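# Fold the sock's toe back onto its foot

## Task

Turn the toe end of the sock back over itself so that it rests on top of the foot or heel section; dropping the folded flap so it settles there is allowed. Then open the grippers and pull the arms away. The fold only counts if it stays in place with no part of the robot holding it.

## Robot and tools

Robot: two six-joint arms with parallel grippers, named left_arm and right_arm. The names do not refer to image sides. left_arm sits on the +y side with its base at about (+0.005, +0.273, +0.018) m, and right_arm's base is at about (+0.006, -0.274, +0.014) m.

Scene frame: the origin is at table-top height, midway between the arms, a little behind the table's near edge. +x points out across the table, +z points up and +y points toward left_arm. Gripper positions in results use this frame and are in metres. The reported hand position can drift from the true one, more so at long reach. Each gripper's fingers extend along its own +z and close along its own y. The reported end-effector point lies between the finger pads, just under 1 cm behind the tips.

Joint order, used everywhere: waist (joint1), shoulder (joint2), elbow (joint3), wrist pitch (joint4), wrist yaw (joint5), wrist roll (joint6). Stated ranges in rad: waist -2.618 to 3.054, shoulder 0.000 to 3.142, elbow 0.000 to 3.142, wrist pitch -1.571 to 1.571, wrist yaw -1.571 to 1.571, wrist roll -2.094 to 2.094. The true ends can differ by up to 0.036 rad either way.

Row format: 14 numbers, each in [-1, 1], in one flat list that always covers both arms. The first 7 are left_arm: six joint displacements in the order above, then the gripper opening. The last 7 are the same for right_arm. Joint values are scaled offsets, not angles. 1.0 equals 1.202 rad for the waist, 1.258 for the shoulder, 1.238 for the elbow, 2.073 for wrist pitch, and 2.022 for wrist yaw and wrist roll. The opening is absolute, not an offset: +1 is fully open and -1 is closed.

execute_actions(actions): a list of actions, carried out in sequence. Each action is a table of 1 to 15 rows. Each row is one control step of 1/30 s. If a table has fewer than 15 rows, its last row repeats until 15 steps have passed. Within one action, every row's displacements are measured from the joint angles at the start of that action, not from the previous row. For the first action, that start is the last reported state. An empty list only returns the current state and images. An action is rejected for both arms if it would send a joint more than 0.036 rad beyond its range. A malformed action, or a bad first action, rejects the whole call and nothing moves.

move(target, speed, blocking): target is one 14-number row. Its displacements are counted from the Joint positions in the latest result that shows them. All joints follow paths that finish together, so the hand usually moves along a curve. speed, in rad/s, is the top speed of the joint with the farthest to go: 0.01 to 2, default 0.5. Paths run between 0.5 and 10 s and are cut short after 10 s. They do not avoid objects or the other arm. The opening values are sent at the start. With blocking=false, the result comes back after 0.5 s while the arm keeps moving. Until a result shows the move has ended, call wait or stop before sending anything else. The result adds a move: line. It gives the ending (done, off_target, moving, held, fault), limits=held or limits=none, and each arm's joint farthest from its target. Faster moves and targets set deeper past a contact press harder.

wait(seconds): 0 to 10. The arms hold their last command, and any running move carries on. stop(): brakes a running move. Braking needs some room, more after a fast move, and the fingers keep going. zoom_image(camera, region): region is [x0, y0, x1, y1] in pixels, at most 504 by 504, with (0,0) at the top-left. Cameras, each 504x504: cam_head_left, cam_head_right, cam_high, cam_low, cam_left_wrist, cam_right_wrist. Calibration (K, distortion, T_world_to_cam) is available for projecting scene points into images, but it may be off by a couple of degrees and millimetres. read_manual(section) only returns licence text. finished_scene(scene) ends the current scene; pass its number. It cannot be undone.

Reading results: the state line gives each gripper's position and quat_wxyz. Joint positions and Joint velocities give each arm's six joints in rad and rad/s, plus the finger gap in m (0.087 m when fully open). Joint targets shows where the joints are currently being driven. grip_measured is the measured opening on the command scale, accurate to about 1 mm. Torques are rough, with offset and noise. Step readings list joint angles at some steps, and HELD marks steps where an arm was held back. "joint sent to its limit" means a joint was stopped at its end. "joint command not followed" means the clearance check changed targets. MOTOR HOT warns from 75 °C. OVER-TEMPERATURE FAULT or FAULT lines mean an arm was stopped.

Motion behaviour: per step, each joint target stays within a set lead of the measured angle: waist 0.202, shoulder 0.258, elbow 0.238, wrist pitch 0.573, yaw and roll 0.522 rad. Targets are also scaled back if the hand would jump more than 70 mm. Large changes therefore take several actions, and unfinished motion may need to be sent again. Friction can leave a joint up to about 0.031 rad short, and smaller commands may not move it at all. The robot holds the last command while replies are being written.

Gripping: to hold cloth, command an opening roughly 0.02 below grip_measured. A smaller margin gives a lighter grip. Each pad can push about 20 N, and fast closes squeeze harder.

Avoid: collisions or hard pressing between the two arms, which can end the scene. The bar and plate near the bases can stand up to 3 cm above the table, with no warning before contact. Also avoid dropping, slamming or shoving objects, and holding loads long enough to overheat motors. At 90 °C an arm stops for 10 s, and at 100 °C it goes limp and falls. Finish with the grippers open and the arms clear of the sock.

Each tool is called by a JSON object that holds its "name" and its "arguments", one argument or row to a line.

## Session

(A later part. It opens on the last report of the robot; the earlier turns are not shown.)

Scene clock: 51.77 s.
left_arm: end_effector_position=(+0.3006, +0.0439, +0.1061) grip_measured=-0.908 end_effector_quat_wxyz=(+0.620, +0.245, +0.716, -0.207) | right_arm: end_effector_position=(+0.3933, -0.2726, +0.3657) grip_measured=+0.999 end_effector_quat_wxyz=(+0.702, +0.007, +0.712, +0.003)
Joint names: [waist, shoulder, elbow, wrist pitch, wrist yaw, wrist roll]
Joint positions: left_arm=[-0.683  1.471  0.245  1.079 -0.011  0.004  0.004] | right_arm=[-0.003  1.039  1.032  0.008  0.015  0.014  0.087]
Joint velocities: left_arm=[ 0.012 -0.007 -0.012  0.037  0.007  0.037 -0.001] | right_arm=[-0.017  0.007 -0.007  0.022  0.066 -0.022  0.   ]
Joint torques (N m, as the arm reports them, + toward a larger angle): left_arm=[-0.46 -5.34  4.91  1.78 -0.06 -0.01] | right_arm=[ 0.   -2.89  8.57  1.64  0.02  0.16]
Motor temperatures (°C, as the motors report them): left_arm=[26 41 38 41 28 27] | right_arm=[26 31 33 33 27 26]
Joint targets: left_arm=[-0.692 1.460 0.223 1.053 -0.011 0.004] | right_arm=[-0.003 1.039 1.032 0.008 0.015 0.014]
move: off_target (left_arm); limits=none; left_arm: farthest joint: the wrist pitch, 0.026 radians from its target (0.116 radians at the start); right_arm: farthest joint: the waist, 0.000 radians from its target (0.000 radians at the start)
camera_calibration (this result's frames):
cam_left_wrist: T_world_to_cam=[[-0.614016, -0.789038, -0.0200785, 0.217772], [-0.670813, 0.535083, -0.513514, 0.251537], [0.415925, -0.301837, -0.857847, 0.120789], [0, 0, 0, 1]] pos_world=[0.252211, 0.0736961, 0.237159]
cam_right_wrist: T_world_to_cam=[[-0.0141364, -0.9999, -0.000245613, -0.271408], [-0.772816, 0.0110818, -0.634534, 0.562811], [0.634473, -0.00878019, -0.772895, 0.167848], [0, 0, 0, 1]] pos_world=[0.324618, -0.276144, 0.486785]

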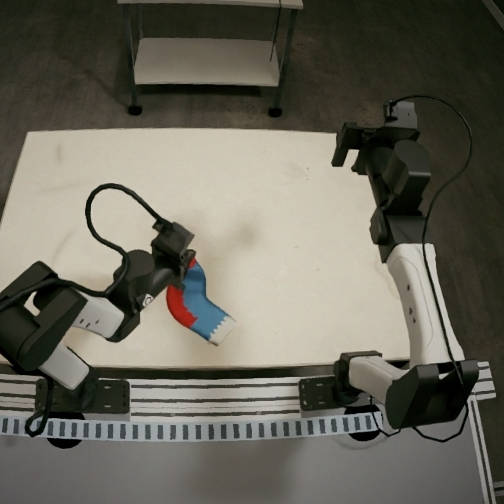

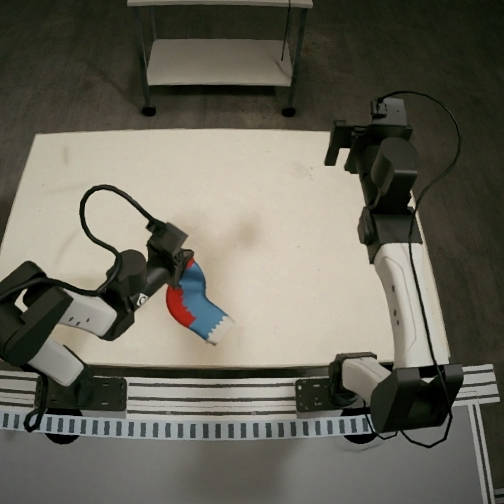

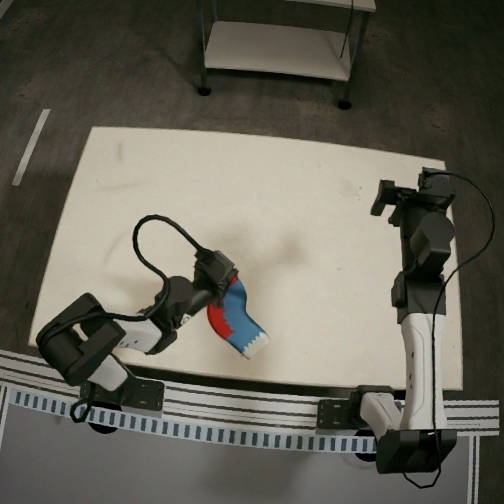

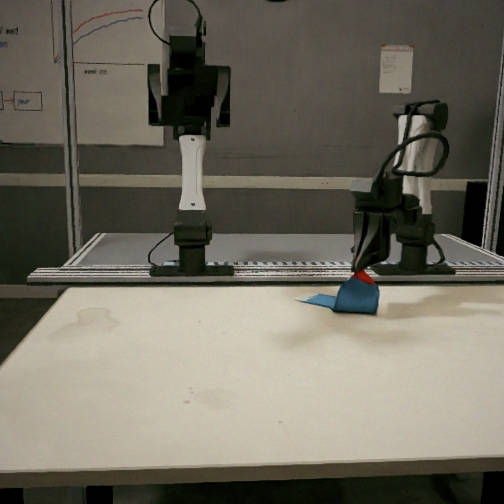

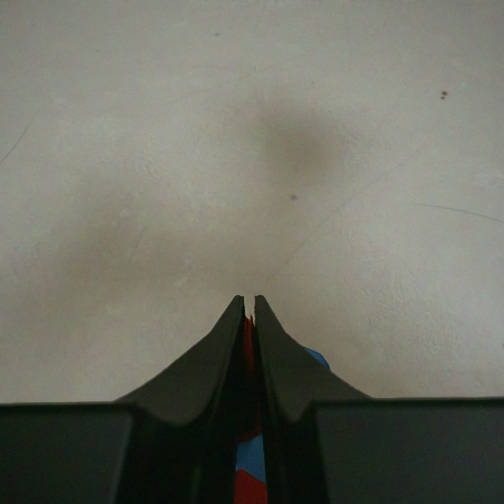

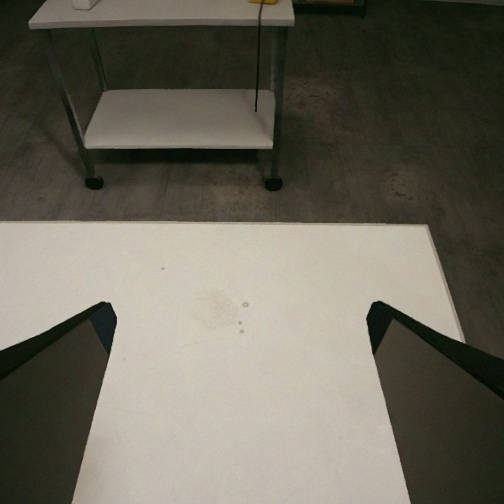

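{"name": "move", "arguments": {
  "target": [-0.075,0,-0.146,0.08,0,0,-0.94,0,0,0,0,0,0,1],
  "speed": 0.3
}}

{"name": "zoom_image", "arguments": {
  "camera": "cam_low",
  "region": [290,220,430,340]
}}

Scene clock: 64.47 s.
left_arm: end_effector_position=(+0.2552, +0.0448, +0.0873) grip_measured=-0.908 end_effector_quat_wxyz=(+0.612, +0.273, +0.704, -0.232) | right_arm: end_effector_position=(+0.3933, -0.2726, +0.3657) grip_measured=+0.999 end_effector_quat_wxyz=(+0.702, +0.007, +0.712, +0.003)
Joint names: [waist, shoulder, elbow, wrist pitch, wrist yaw, wrist roll]
Joint positions: left_arm=[-0.764  1.471  0.084  1.245 -0.011  0.004  0.004] | right_arm=[-0.003  1.039  1.032  0.008  0.015  0.014  0.087]
Joint velocities: left_arm=[ 0.002  0.012  0.007 -0.037  0.007 -0.066  0.001] | right_arm=[-0.007 -0.007 -0.012 -0.007 -0.022 -0.081 -0.001]
Joint torques (N m, as the arm reports them, + toward a larger angle): left_arm=[-0.23 -3.53  3.9   2.07 -0.07 -0.02] | right_arm=[-0.02 -2.89  8.57  1.64  0.02  0.16]
Motor temperatures (°C, as the motors report them): left_arm=[26 39 38 42 28 27] | right_arm=[26 31 34 33 27 26]
Joint targets: left_arm=[-0.773 1.471 0.064 1.245 -0.011 0.004] | right_arm=[-0.003 1.039 1.032 0.008 0.015 0.014]
move: done; limits=none; left_arm: farthest joint: the elbow, 0.019 radians from its target (0.181 radians at the start); right_arm: farthest joint: the waist, 0.000 radians from its target (0.000 radians at the start)
camera_calibration (this result's frames):
cam_left_wrist: T_world_to_cam=[[-0.675419, -0.737158, -0.0201571, 0.203588], [-0.624058, 0.585928, -0.516953, 0.197097], [0.392887, -0.336581, -0.855777, 0.131066], [0, 0, 0, 1]] pos_world=[0.209014, 0.0787061, 0.218157]
cam_right_wrist: T_world_to_cam=[[-0.0141364, -0.9999, -0.000245613, -0.271408], [-0.772816, 0.0110818, -0.634534, 0.562811], [0.634473, -0.00878019, -0.772895, 0.167848], [0, 0, 0, 1]] pos_world=[0.324618, -0.276144, 0.486785]

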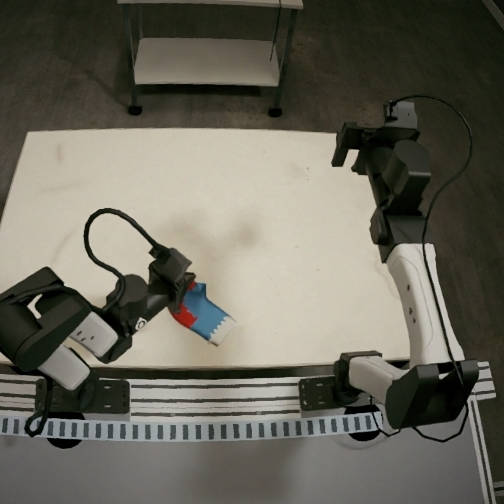

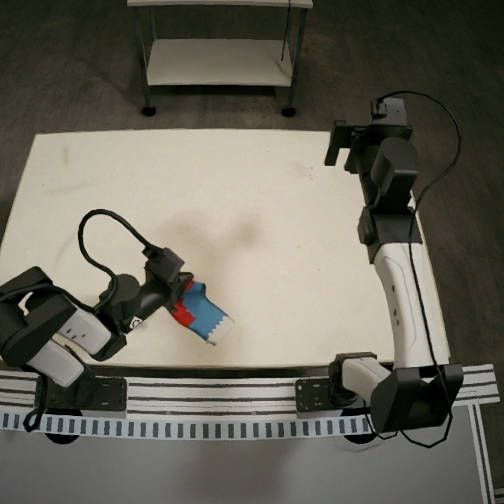

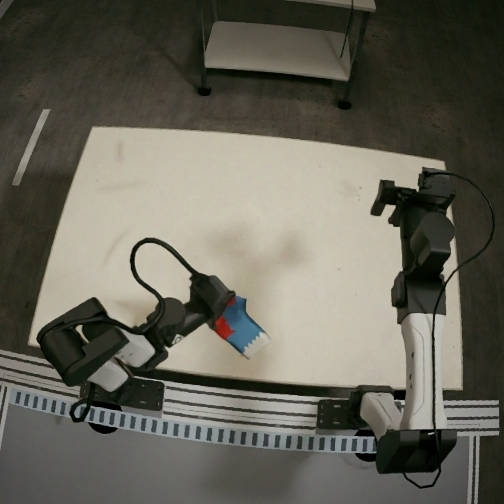

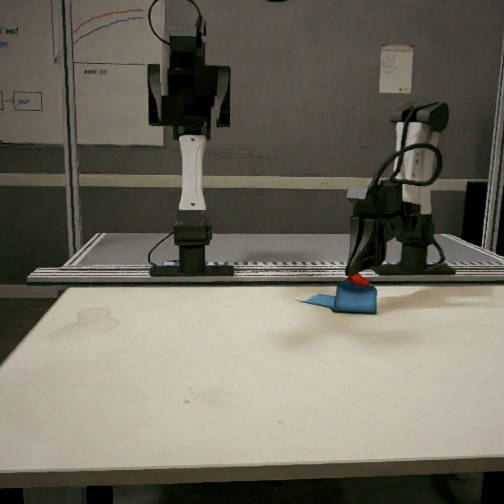

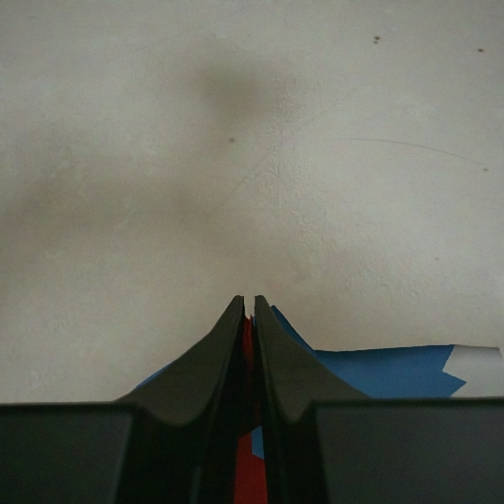

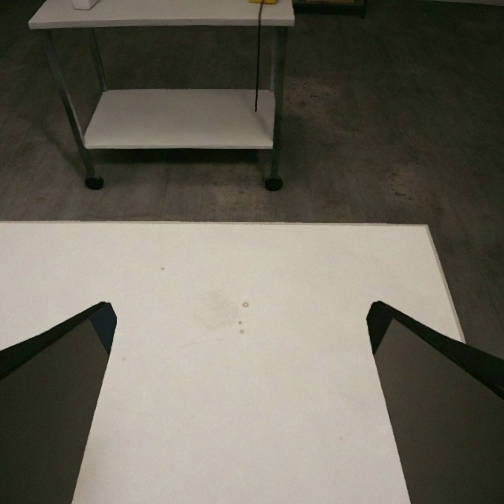

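Region (290, 220, 430, 340) of cam_low's 504x504 image, scaled by 3.600, with more detail than that image has; it fills the top 432 rows of this view, and the rest is white.

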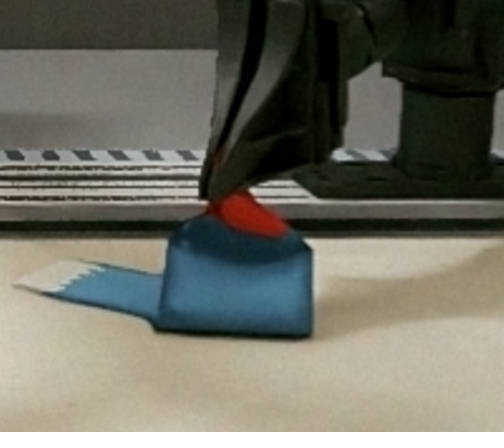

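{"name": "move", "arguments": {
  "target": [0,0.235,0.032,0.097,0,0,-0.94,0,0,0,0,0,0,1],
  "speed": 0.35
}}

{"name": "zoom_image", "arguments": {
  "camera": "cam_low",
  "region": [290,220,430,340]
}}

{"name": "zoom_image", "arguments": {
  "camera": "cam_head_right",
  "region": [130,240,260,360]
}}

Scene clock: 75.90 s.
left_arm: end_effector_position=(+0.2609, +0.0396, +0.0533) grip_measured=-0.908 end_effector_quat_wxyz=(+0.594, +0.279, +0.720, -0.225) | right_arm: end_effector_position=(+0.3933, -0.2726, +0.3657) grip_measured=+0.999 end_effector_quat_wxyz=(+0.702, +0.007, +0.712, +0.003)
Joint names: [waist, shoulder, elbow, wrist pitch, wrist yaw, wrist roll]
Joint positions: left_arm=[-0.764  1.748  0.108  1.446 -0.011  0.004  0.004] | right_arm=[-0.003  1.039  1.032  0.008  0.015  0.014  0.087]
Joint velocities: left_arm=[ 0.007 -0.007 -0.002 -0.007 -0.051  0.037  0.001] | right_arm=[ 0.007 -0.017  0.012  0.007  0.066 -0.022  0.001]
Joint torques (N m, as the arm reports them, + toward a larger angle): left_arm=[ 0.48 -3.39  5.52  2.04 -0.05  0.03] | right_arm=[-0.01 -2.88  8.56  1.64  0.02  0.16]
Motor temperatures (°C, as the motors report them): left_arm=[26 37 37 43 28 27] | right_arm=[26 31 34 34 27 26]
Joint targets: left_arm=[-0.764 1.766 0.123 1.445 -0.011 0.004] | right_arm=[-0.003 1.039 1.032 0.008 0.015 0.014]
move: done; limits=none; left_arm: farthest joint: the shoulder, 0.018 radians from its target (0.296 radians at the start); right_arm: farthest joint: the waist, 0.000 radians from its target (0.000 radians at the start)
camera_calibration (this result's frames):
cam_left_wrist: T_world_to_cam=[[-0.676109, -0.736524, -0.0202514, 0.203123], [-0.643138, 0.603349, -0.471532, 0.187961], [0.359513, -0.305783, -0.881616, 0.106869], [0, 0, 0, 1]] pos_world=[0.219797, 0.0688773, 0.186961]
cam_right_wrist: T_world_to_cam=[[-0.0141364, -0.9999, -0.000245613, -0.271408], [-0.772816, 0.0110818, -0.634534, 0.562811], [0.634473, -0.00878019, -0.772895, 0.167848], [0, 0, 0, 1]] pos_world=[0.324618, -0.276144, 0.486785]

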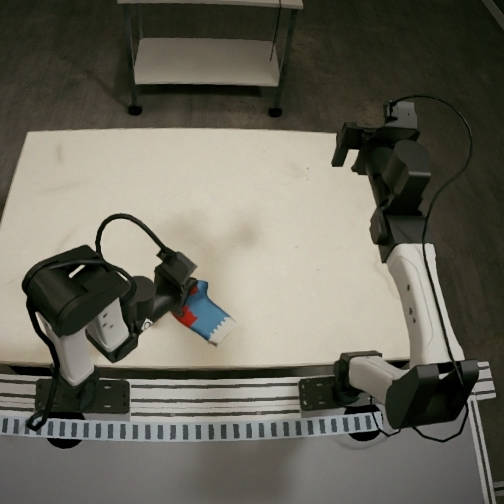

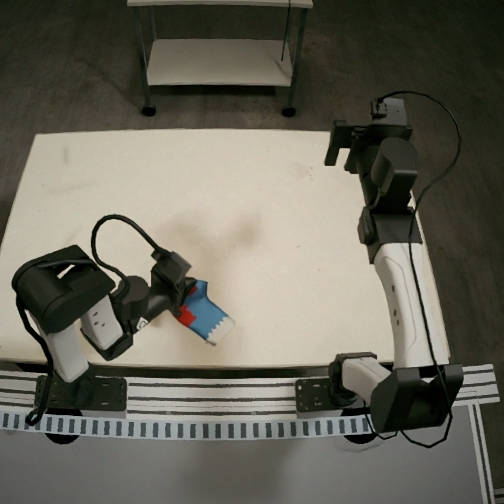

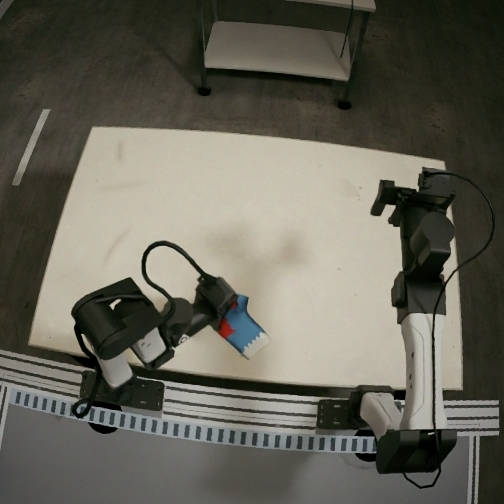

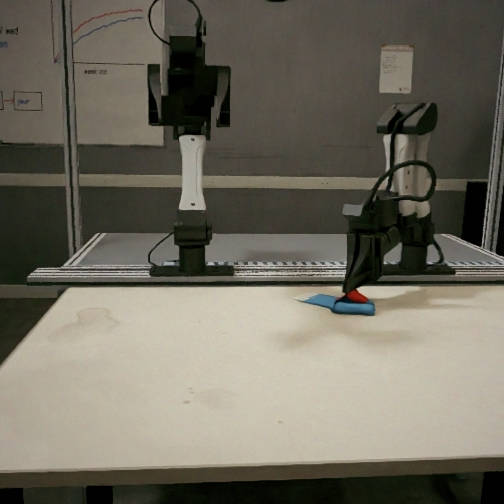

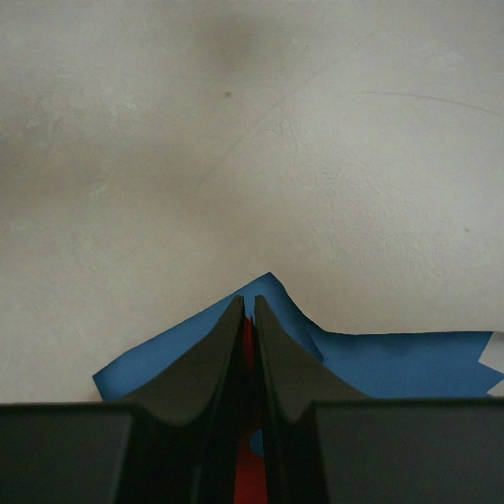

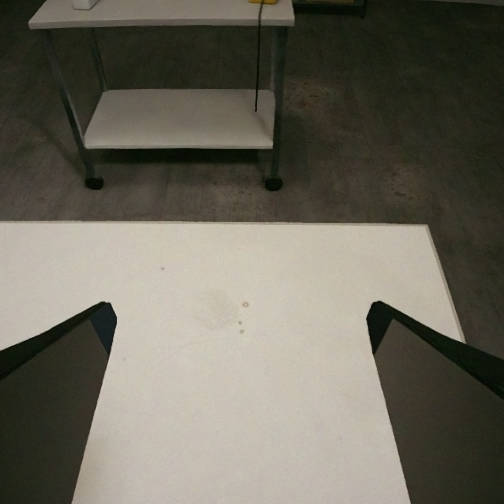

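Region (290, 220, 430, 340) of cam_low's 504x504 image, scaled by 3.600, with more detail than that image has; it fills the top 432 rows of this view, and the rest is white.

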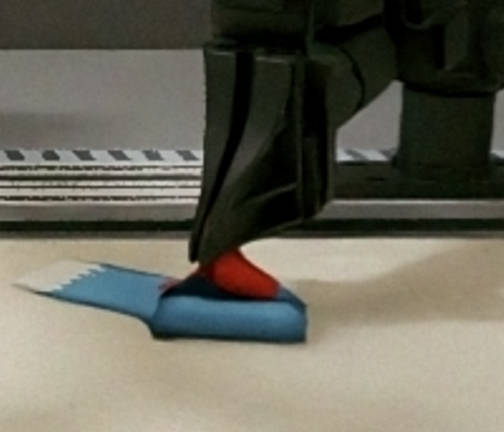

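Region (130, 240, 260, 360) of cam_head_right's 504x504 image, scaled by 3.877, with more detail than that image has; it fills the top 465 rows of this view, and the rest is white.

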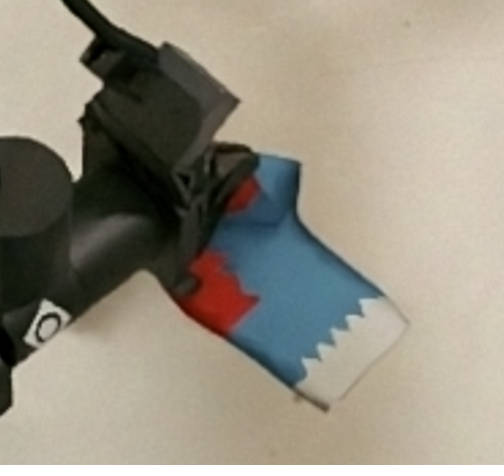

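{"name": "move", "arguments": {
  "target": [0.04,0.06,0.06,0,0,0,-0.94,0,0,0,0,0,0,1],
  "speed": 0.12
}}

{"name": "zoom_image", "arguments": {
  "camera": "cam_head_right",
  "region": [130,240,260,360]
}}

{"name": "zoom_image", "arguments": {
  "camera": "cam_low",
  "region": [290,220,430,340]
}}

Scene clock: 86.63 s.
left_arm: end_effector_position=(+0.2819, +0.0393, +0.0520) grip_measured=-0.908 end_effector_quat_wxyz=(+0.600, +0.265, +0.724, -0.214) | right_arm: end_effector_position=(+0.3933, -0.2726, +0.3657) grip_measured=+0.999 end_effector_quat_wxyz=(+0.702, +0.007, +0.712, +0.003)
Joint names: [waist, shoulder, elbow, wrist pitch, wrist yaw, wrist roll]
Joint positions: left_arm=[-0.725  1.805  0.168  1.448 -0.011  0.004  0.004] | right_arm=[-0.003  1.039  1.032  0.008  0.015  0.014  0.087]
Joint velocities: left_arm=[-0.012  0.012  0.002  0.051  0.022  0.007 -0.001] | right_arm=[-0.002  0.007 -0.002  0.007 -0.007 -0.051  0.   ]
Joint torques (N m, as the arm reports them, + toward a larger angle): left_arm=[ 1.14 -3.78  5.34  1.95 -0.13  0.  ] | right_arm=[ 0.   -2.88  8.56  1.64  0.02  0.16]
Motor temperatures (°C, as the motors report them): left_arm=[26 36 37 44 28 27] | right_arm=[26 31 34 34 27 26]
Joint targets: left_arm=[-0.716 1.824 0.182 1.446 -0.011 0.004] | right_arm=[-0.003 1.039 1.032 0.008 0.015 0.014]
move: done; limits=none; left_arm: farthest joint: the shoulder, 0.019 radians from its target (0.075 radians at the start); right_arm: farthest joint: the waist, 0.000 radians from its target (0.000 radians at the start)
camera_calibration (this result's frames):
cam_left_wrist: T_world_to_cam=[[-0.647152, -0.762093, -0.0202294, 0.20986], [-0.663663, 0.576229, -0.476983, 0.208112], [0.375162, -0.295255, -0.87868, 0.0930498], [0, 0, 0, 1]] pos_world=[0.239019, 0.0674861, 0.185272]
cam_right_wrist: T_world_to_cam=[[-0.0141364, -0.9999, -0.000245613, -0.271408], [-0.772816, 0.0110818, -0.634534, 0.562811], [0.634473, -0.00878019, -0.772895, 0.167848], [0, 0, 0, 1]] pos_world=[0.324618, -0.276144, 0.486785]

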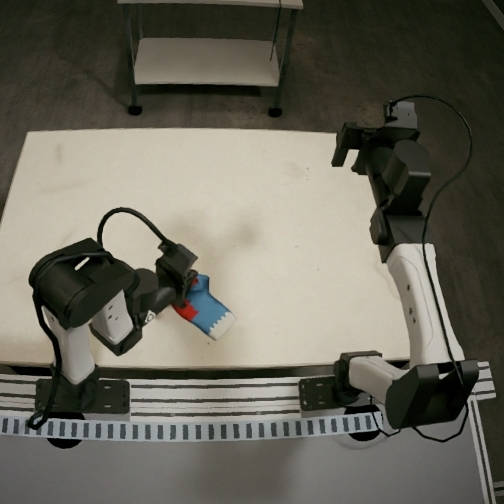

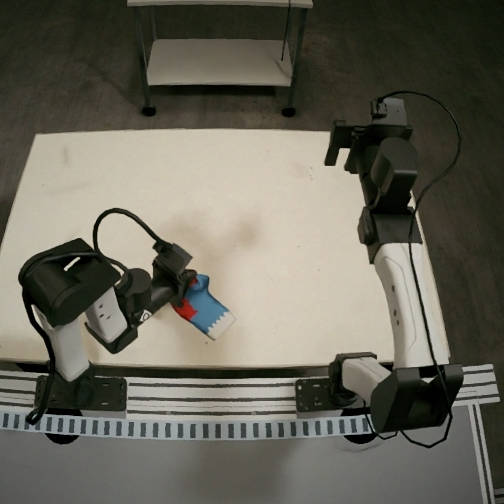

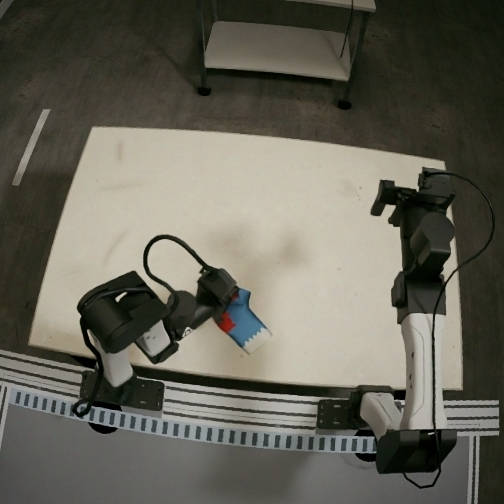

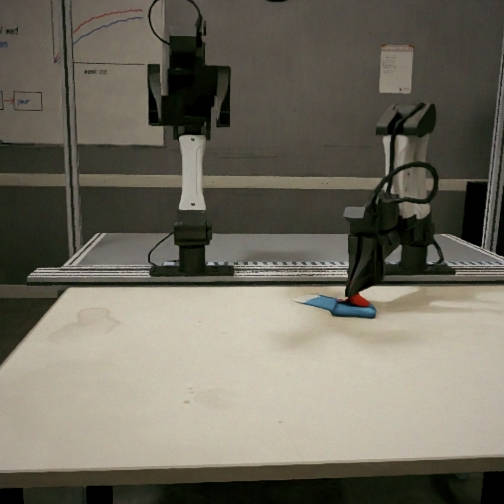

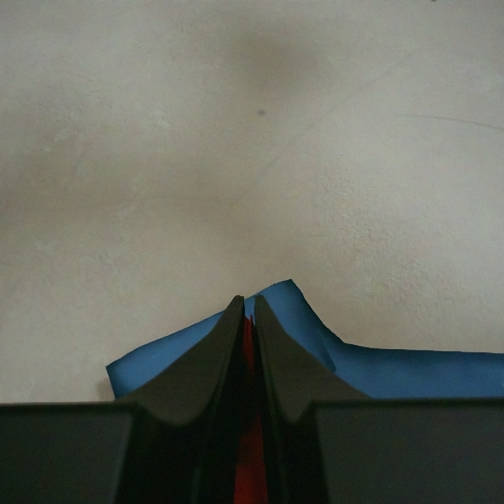

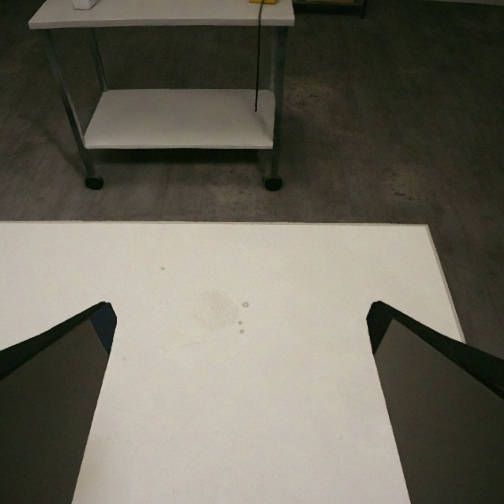

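Region (130, 240, 260, 360) of cam_head_right's 504x504 image, scaled by 3.877, with more detail than that image has; it fills the top 465 rows of this view, and the rest is white.

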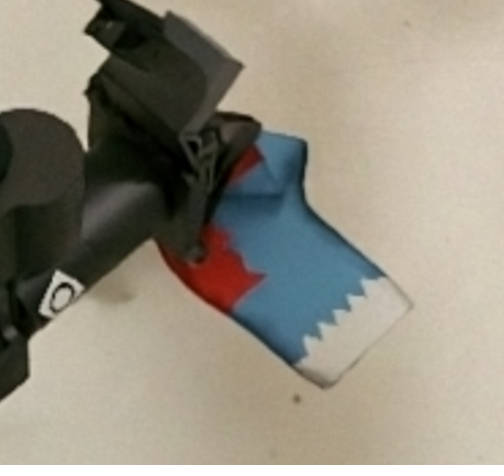

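Region (290, 220, 430, 340) of cam_low's 504x504 image, scaled by 3.600, with more detail than that image has; it fills the top 432 rows of this view, and the rest is white.

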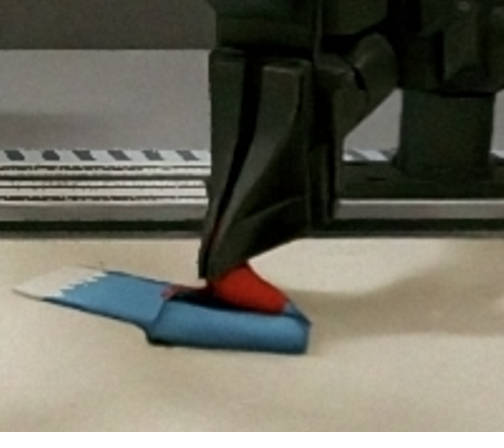

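{"name": "move", "arguments": {
  "target": [-0.045,-0.025,0,0,0,0,-0.94,0,0,0,0,0,0,1],
  "speed": 0.12
}}

{"name": "move", "arguments": {
  "target": [-0.03,-0.55,0,-0.33,0,0,1,0,0,0,0,0,0,1],
  "speed": 0.8
}}

Scene clock: 92.77 s.
left_arm: end_effector_position=(+0.2724, +0.0258, +0.0598) grip_measured=-0.908 end_effector_quat_wxyz=(+0.604, +0.278, +0.710, -0.231) | right_arm: end_effector_position=(+0.3933, -0.2726, +0.3657) grip_measured=+0.999 end_effector_quat_wxyz=(+0.702, +0.007, +0.712, +0.003)
Joint names: [waist, shoulder, elbow, wrist pitch, wrist yaw, wrist roll]
Joint positions: left_arm=[-0.77   1.784  0.168  1.451 -0.011  0.004  0.004] | right_arm=[-0.003  1.039  1.032  0.008  0.015  0.014  0.087]
Joint velocities: left_arm=[-0.002 -0.012  0.007  0.095  0.022  0.007 -0.001] | right_arm=[ 0.012 -0.007 -0.007 -0.022 -0.051  0.066  0.   ]
Joint torques (N m, as the arm reports them, + toward a larger angle): left_arm=[-0.38 -6.14  4.23  2.03 -0.09  0.02] | right_arm=[ 0.   -2.88  8.56  1.64  0.02  0.16]
Motor temperatures (°C, as the motors report them): left_arm=[26 35 37 44 28 27] | right_arm=[26 31 35 34 27 26]
Joint targets: left_arm=[-0.779 1.773 0.168 1.448 -0.011 0.004] | right_arm=[-0.003 1.039 1.032 0.008 0.015 0.014]
move: done; limits=none; left_arm: farthest joint: the shoulder, 0.010 radians from its target (0.031 radians at the start); right_arm: farthest joint: the waist, 0.000 radians from its target (0.000 radians at the start)
camera_calibration (this result's frames):
cam_left_wrist: T_world_to_cam=[[-0.680481, -0.732488, -0.0202057, 0.201939], [-0.628631, 0.597722, -0.497545, 0.204444], [0.376523, -0.325868, -0.867203, 0.0992057], [0, 0, 0, 1]] pos_world=[0.228582, 0.058045, 0.191832]
cam_right_wrist: T_world_to_cam=[[-0.0141364, -0.9999, -0.000245613, -0.271408], [-0.772816, 0.0110818, -0.634534, 0.562811], [0.634473, -0.00878019, -0.772895, 0.167848], [0, 0, 0, 1]] pos_world=[0.324618, -0.276144, 0.486785]

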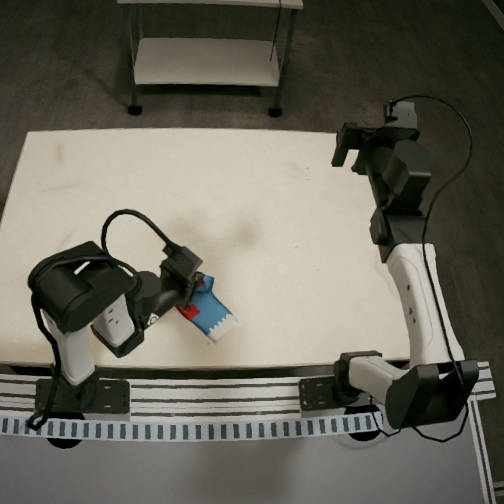

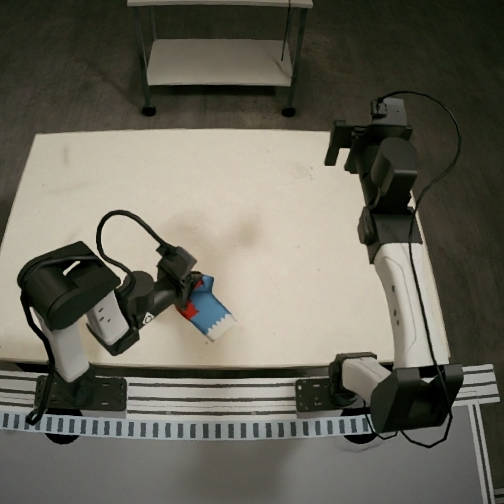

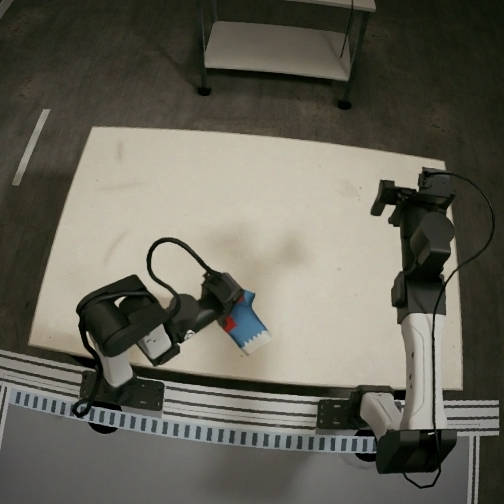

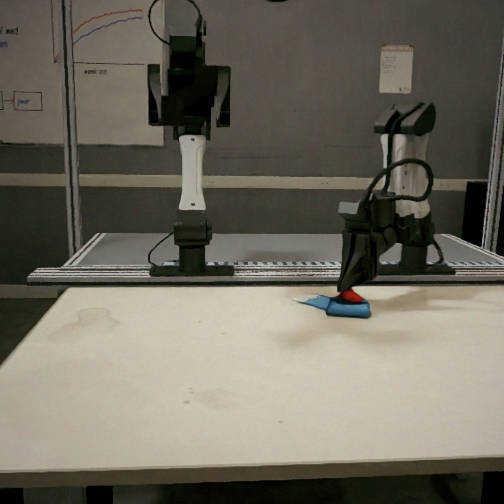

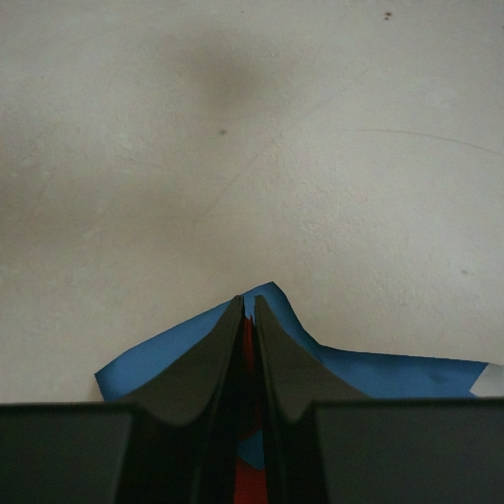

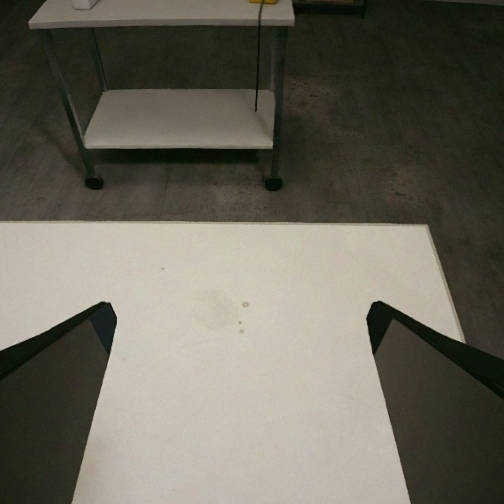

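Scene clock: 94.50 s.
left_arm: end_effector_position=(+0.2455, +0.0383, +0.1291) grip_measured=+1.000 end_effector_quat_wxyz=(+0.609, +0.285, +0.699, -0.243) | right_arm: end_effector_position=(+0.3933, -0.2726, +0.3657) grip_measured=+0.999 end_effector_quat_wxyz=(+0.702, +0.007, +0.712, +0.003)
Joint names: [waist, shoulder, elbow, wrist pitch, wrist yaw, wrist roll]
Joint positions: left_arm=[-0.798  1.103  0.168  0.794 -0.011  0.004  0.087] | right_arm=[-0.003  1.039  1.032  0.008  0.015  0.014  0.087]
Joint velocities: left_arm=[-0.007 -0.012  0.002 -0.007 -0.007 -0.037  0.   ] | right_arm=[ 0.007 -0.017  0.022  0.007 -0.081  0.007  0.   ]
Joint torques (N m, as the arm reports them, + toward a larger angle): left_arm=[-0.43 -3.17  8.22  1.74 -0.05  0.02] | right_arm=[-0.01 -2.88  8.57  1.64  0.02  0.16]
Motor temperatures (°C, as the motors report them): left_arm=[26 35 37 44 28 27] | right_arm=[26 31 35 34 27 26]
Joint targets: left_arm=[-0.807 1.092 0.168 0.767 -0.011 0.004] | right_arm=[-0.003 1.039 1.032 0.008 0.015 0.014]
move: off_target (left_arm); limits=none; left_arm: farthest joint: the wrist pitch, 0.027 radians from its target (0.684 radians at the start); right_arm: farthest joint: the waist, 0.000 radians from its target (0.000 radians at the start)
camera_calibration (this result's frames):
cam_left_wrist: T_world_to_cam=[[-0.699757, -0.714096, -0.0201618, 0.198165], [-0.60336, 0.605884, -0.518519, 0.210792], [0.382488, -0.350672, -0.854828, 0.17139], [0, 0, 0, 1]] pos_world=[0.200296, 0.0738949, 0.259804]
cam_right_wrist: T_world_to_cam=[[-0.0141364, -0.9999, -0.000245613, -0.271408], [-0.772816, 0.0110818, -0.634534, 0.562811], [0.634473, -0.00878019, -0.772895, 0.167848], [0, 0, 0, 1]] pos_world=[0.324618, -0.276144, 0.486785]

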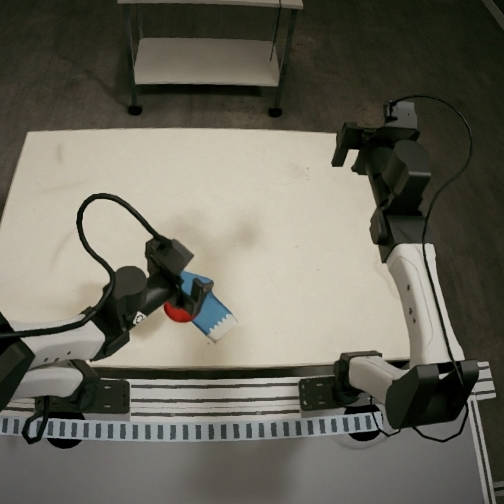

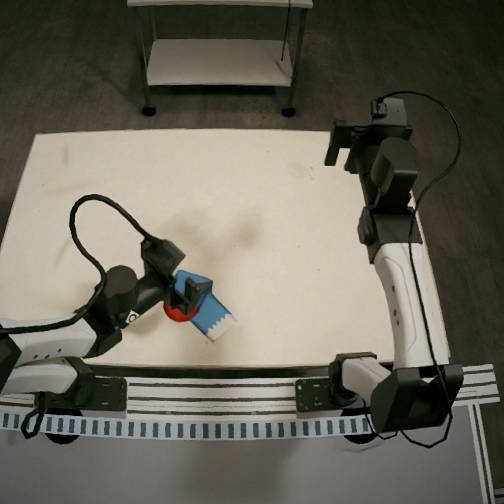

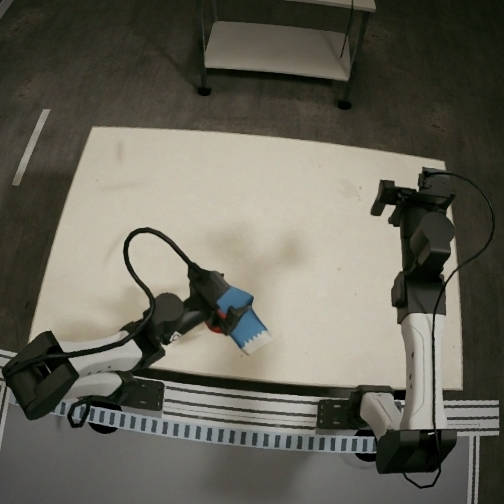

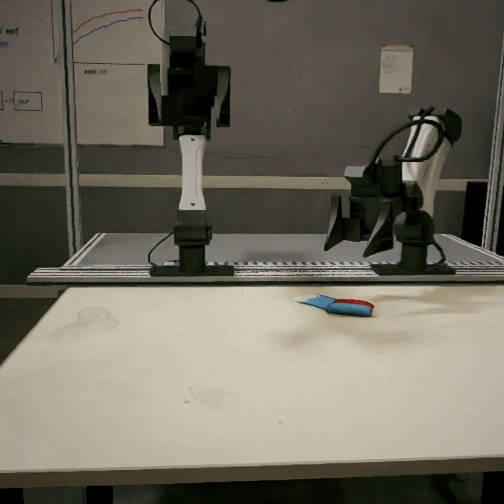

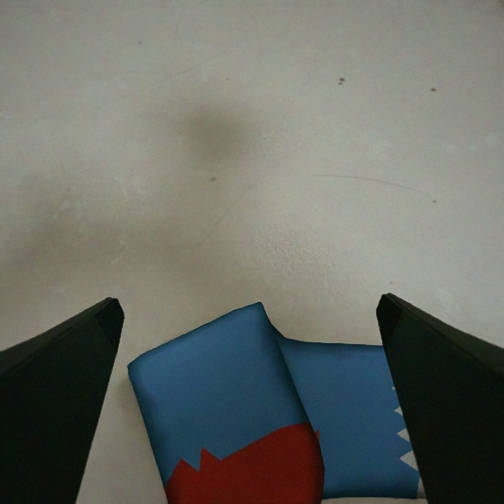

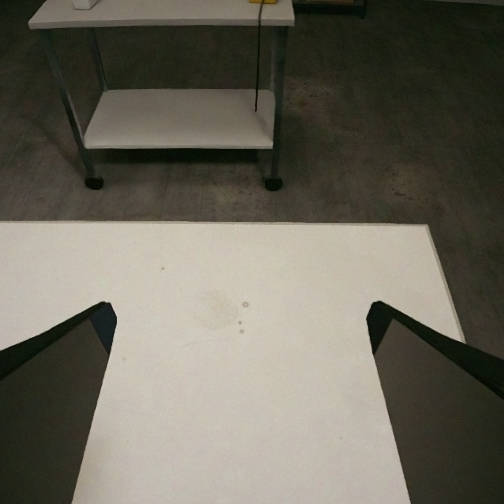

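The toe overhangs again, so I'll use the same correction: pinch the overhang and move it inward.

{"name": "move", "arguments": {
  "target": [0,0.45,0.737,-0.79,0,0,0.9,0,0,0,0,0,0,1],
  "speed": 1.1
}}

Scene clock: 107.57 s.
left_arm: end_effector_position=(+0.2045, +0.0788, +0.0571) grip_measured=+0.900 end_effector_quat_wxyz=(+0.079, +0.379, +0.922, -0.025) | right_arm: end_effector_position=(+0.3933, -0.2726, +0.3657) grip_measured=+0.999 end_effector_quat_wxyz=(+0.702, +0.007, +0.712, +0.003)
Joint names: [waist, shoulder, elbow, wrist pitch, wrist yaw, wrist roll]
Joint positions: left_arm=[-0.798  1.648  1.067 -0.824 -0.011  0.004  0.083] | right_arm=[-0.003  1.039  1.032  0.008  0.015  0.014  0.087]
Joint velocities: left_arm=[ 0.012 -0.007  0.012  0.037 -0.037 -0.007  0.001] | right_arm=[ 0.002 -0.012 -0.002  0.007  0.051 -0.007 -0.   ]
Joint torques (N m, as the arm reports them, + toward a larger angle): left_arm=[ 0.38 -5.44  9.25  0.47 -0.15  0.  ] | right_arm=[ 0.   -2.88  8.56  1.64  0.02  0.16]
Motor temperatures (°C, as the motors report them): left_arm=[26 34 39 43 28 27] | right_arm=[26 31 35 35 27 26]
Joint targets: left_arm=[-0.798 1.668 1.080 -0.843 -0.011 0.004] | right_arm=[-0.003 1.039 1.032 0.008 0.015 0.014]
move: off_target (left_arm); limits=none; left_arm: farthest joint: the shoulder, 0.021 radians from its target (0.566 radians at the start); right_arm: farthest joint: the waist, 0.000 radians from its target (0.000 radians at the start)
camera_calibration (this result's frames):
cam_left_wrist: T_world_to_cam=[[-0.713067, -0.701027, -0.00987414, 0.198116], [-0.531944, 0.531798, 0.658958, 0.048178], [-0.456696, 0.475134, -0.752115, 0.240411], [0, 0, 0, 1]] pos_world=[0.276692, -0.000963915, 0.151026]
cam_right_wrist: T_world_to_cam=[[-0.0141364, -0.9999, -0.000245613, -0.271408], [-0.772816, 0.0110818, -0.634534, 0.562811], [0.634473, -0.00878019, -0.772895, 0.167848], [0, 0, 0, 1]] pos_world=[0.324618, -0.276144, 0.486785]

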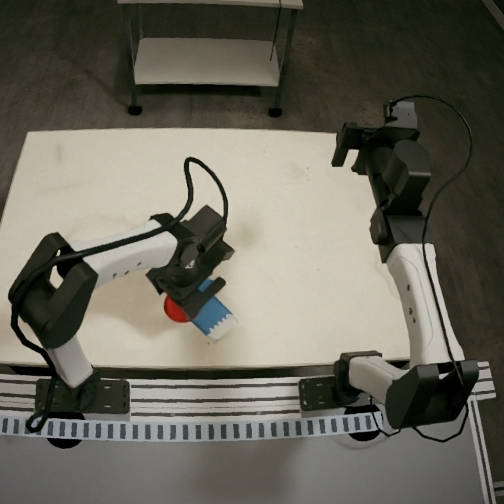

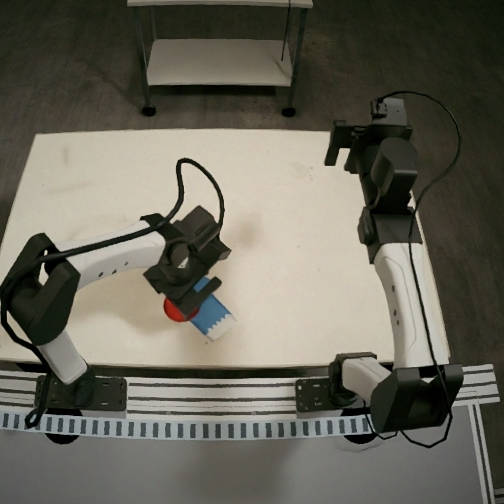

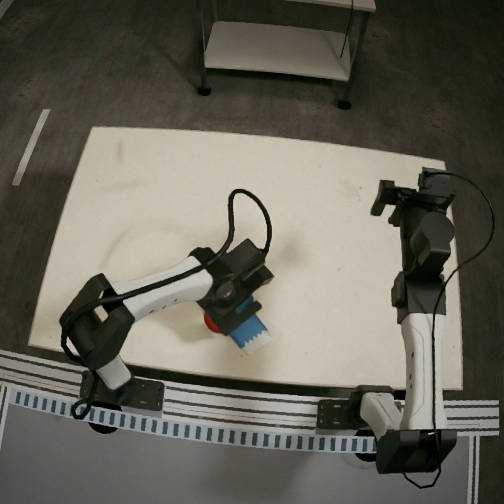

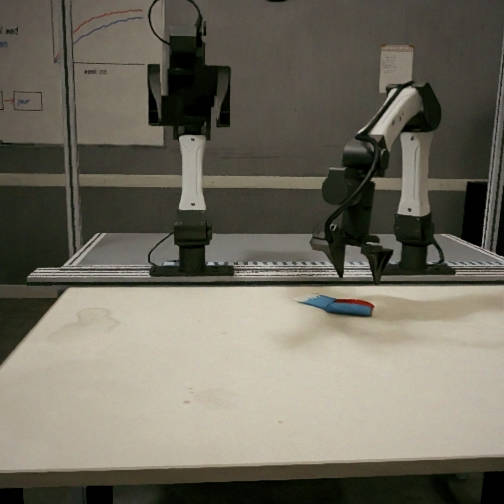

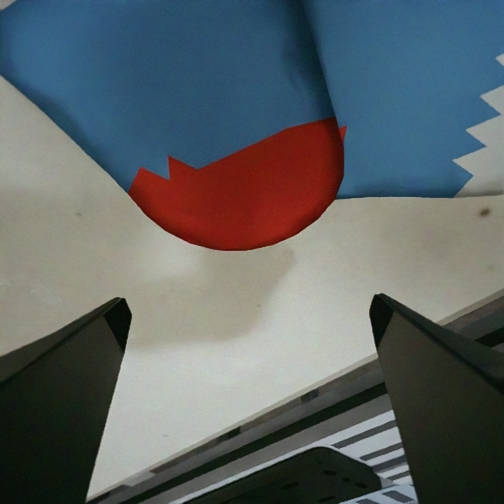

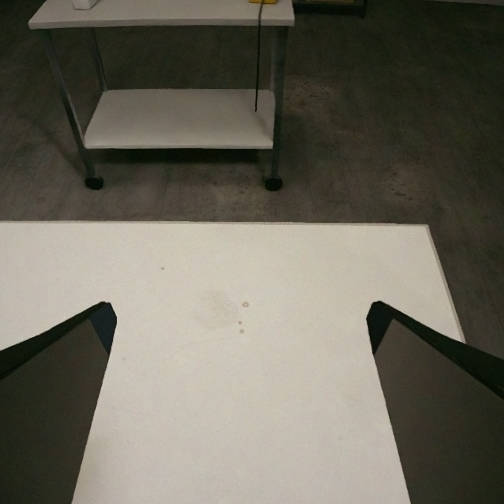

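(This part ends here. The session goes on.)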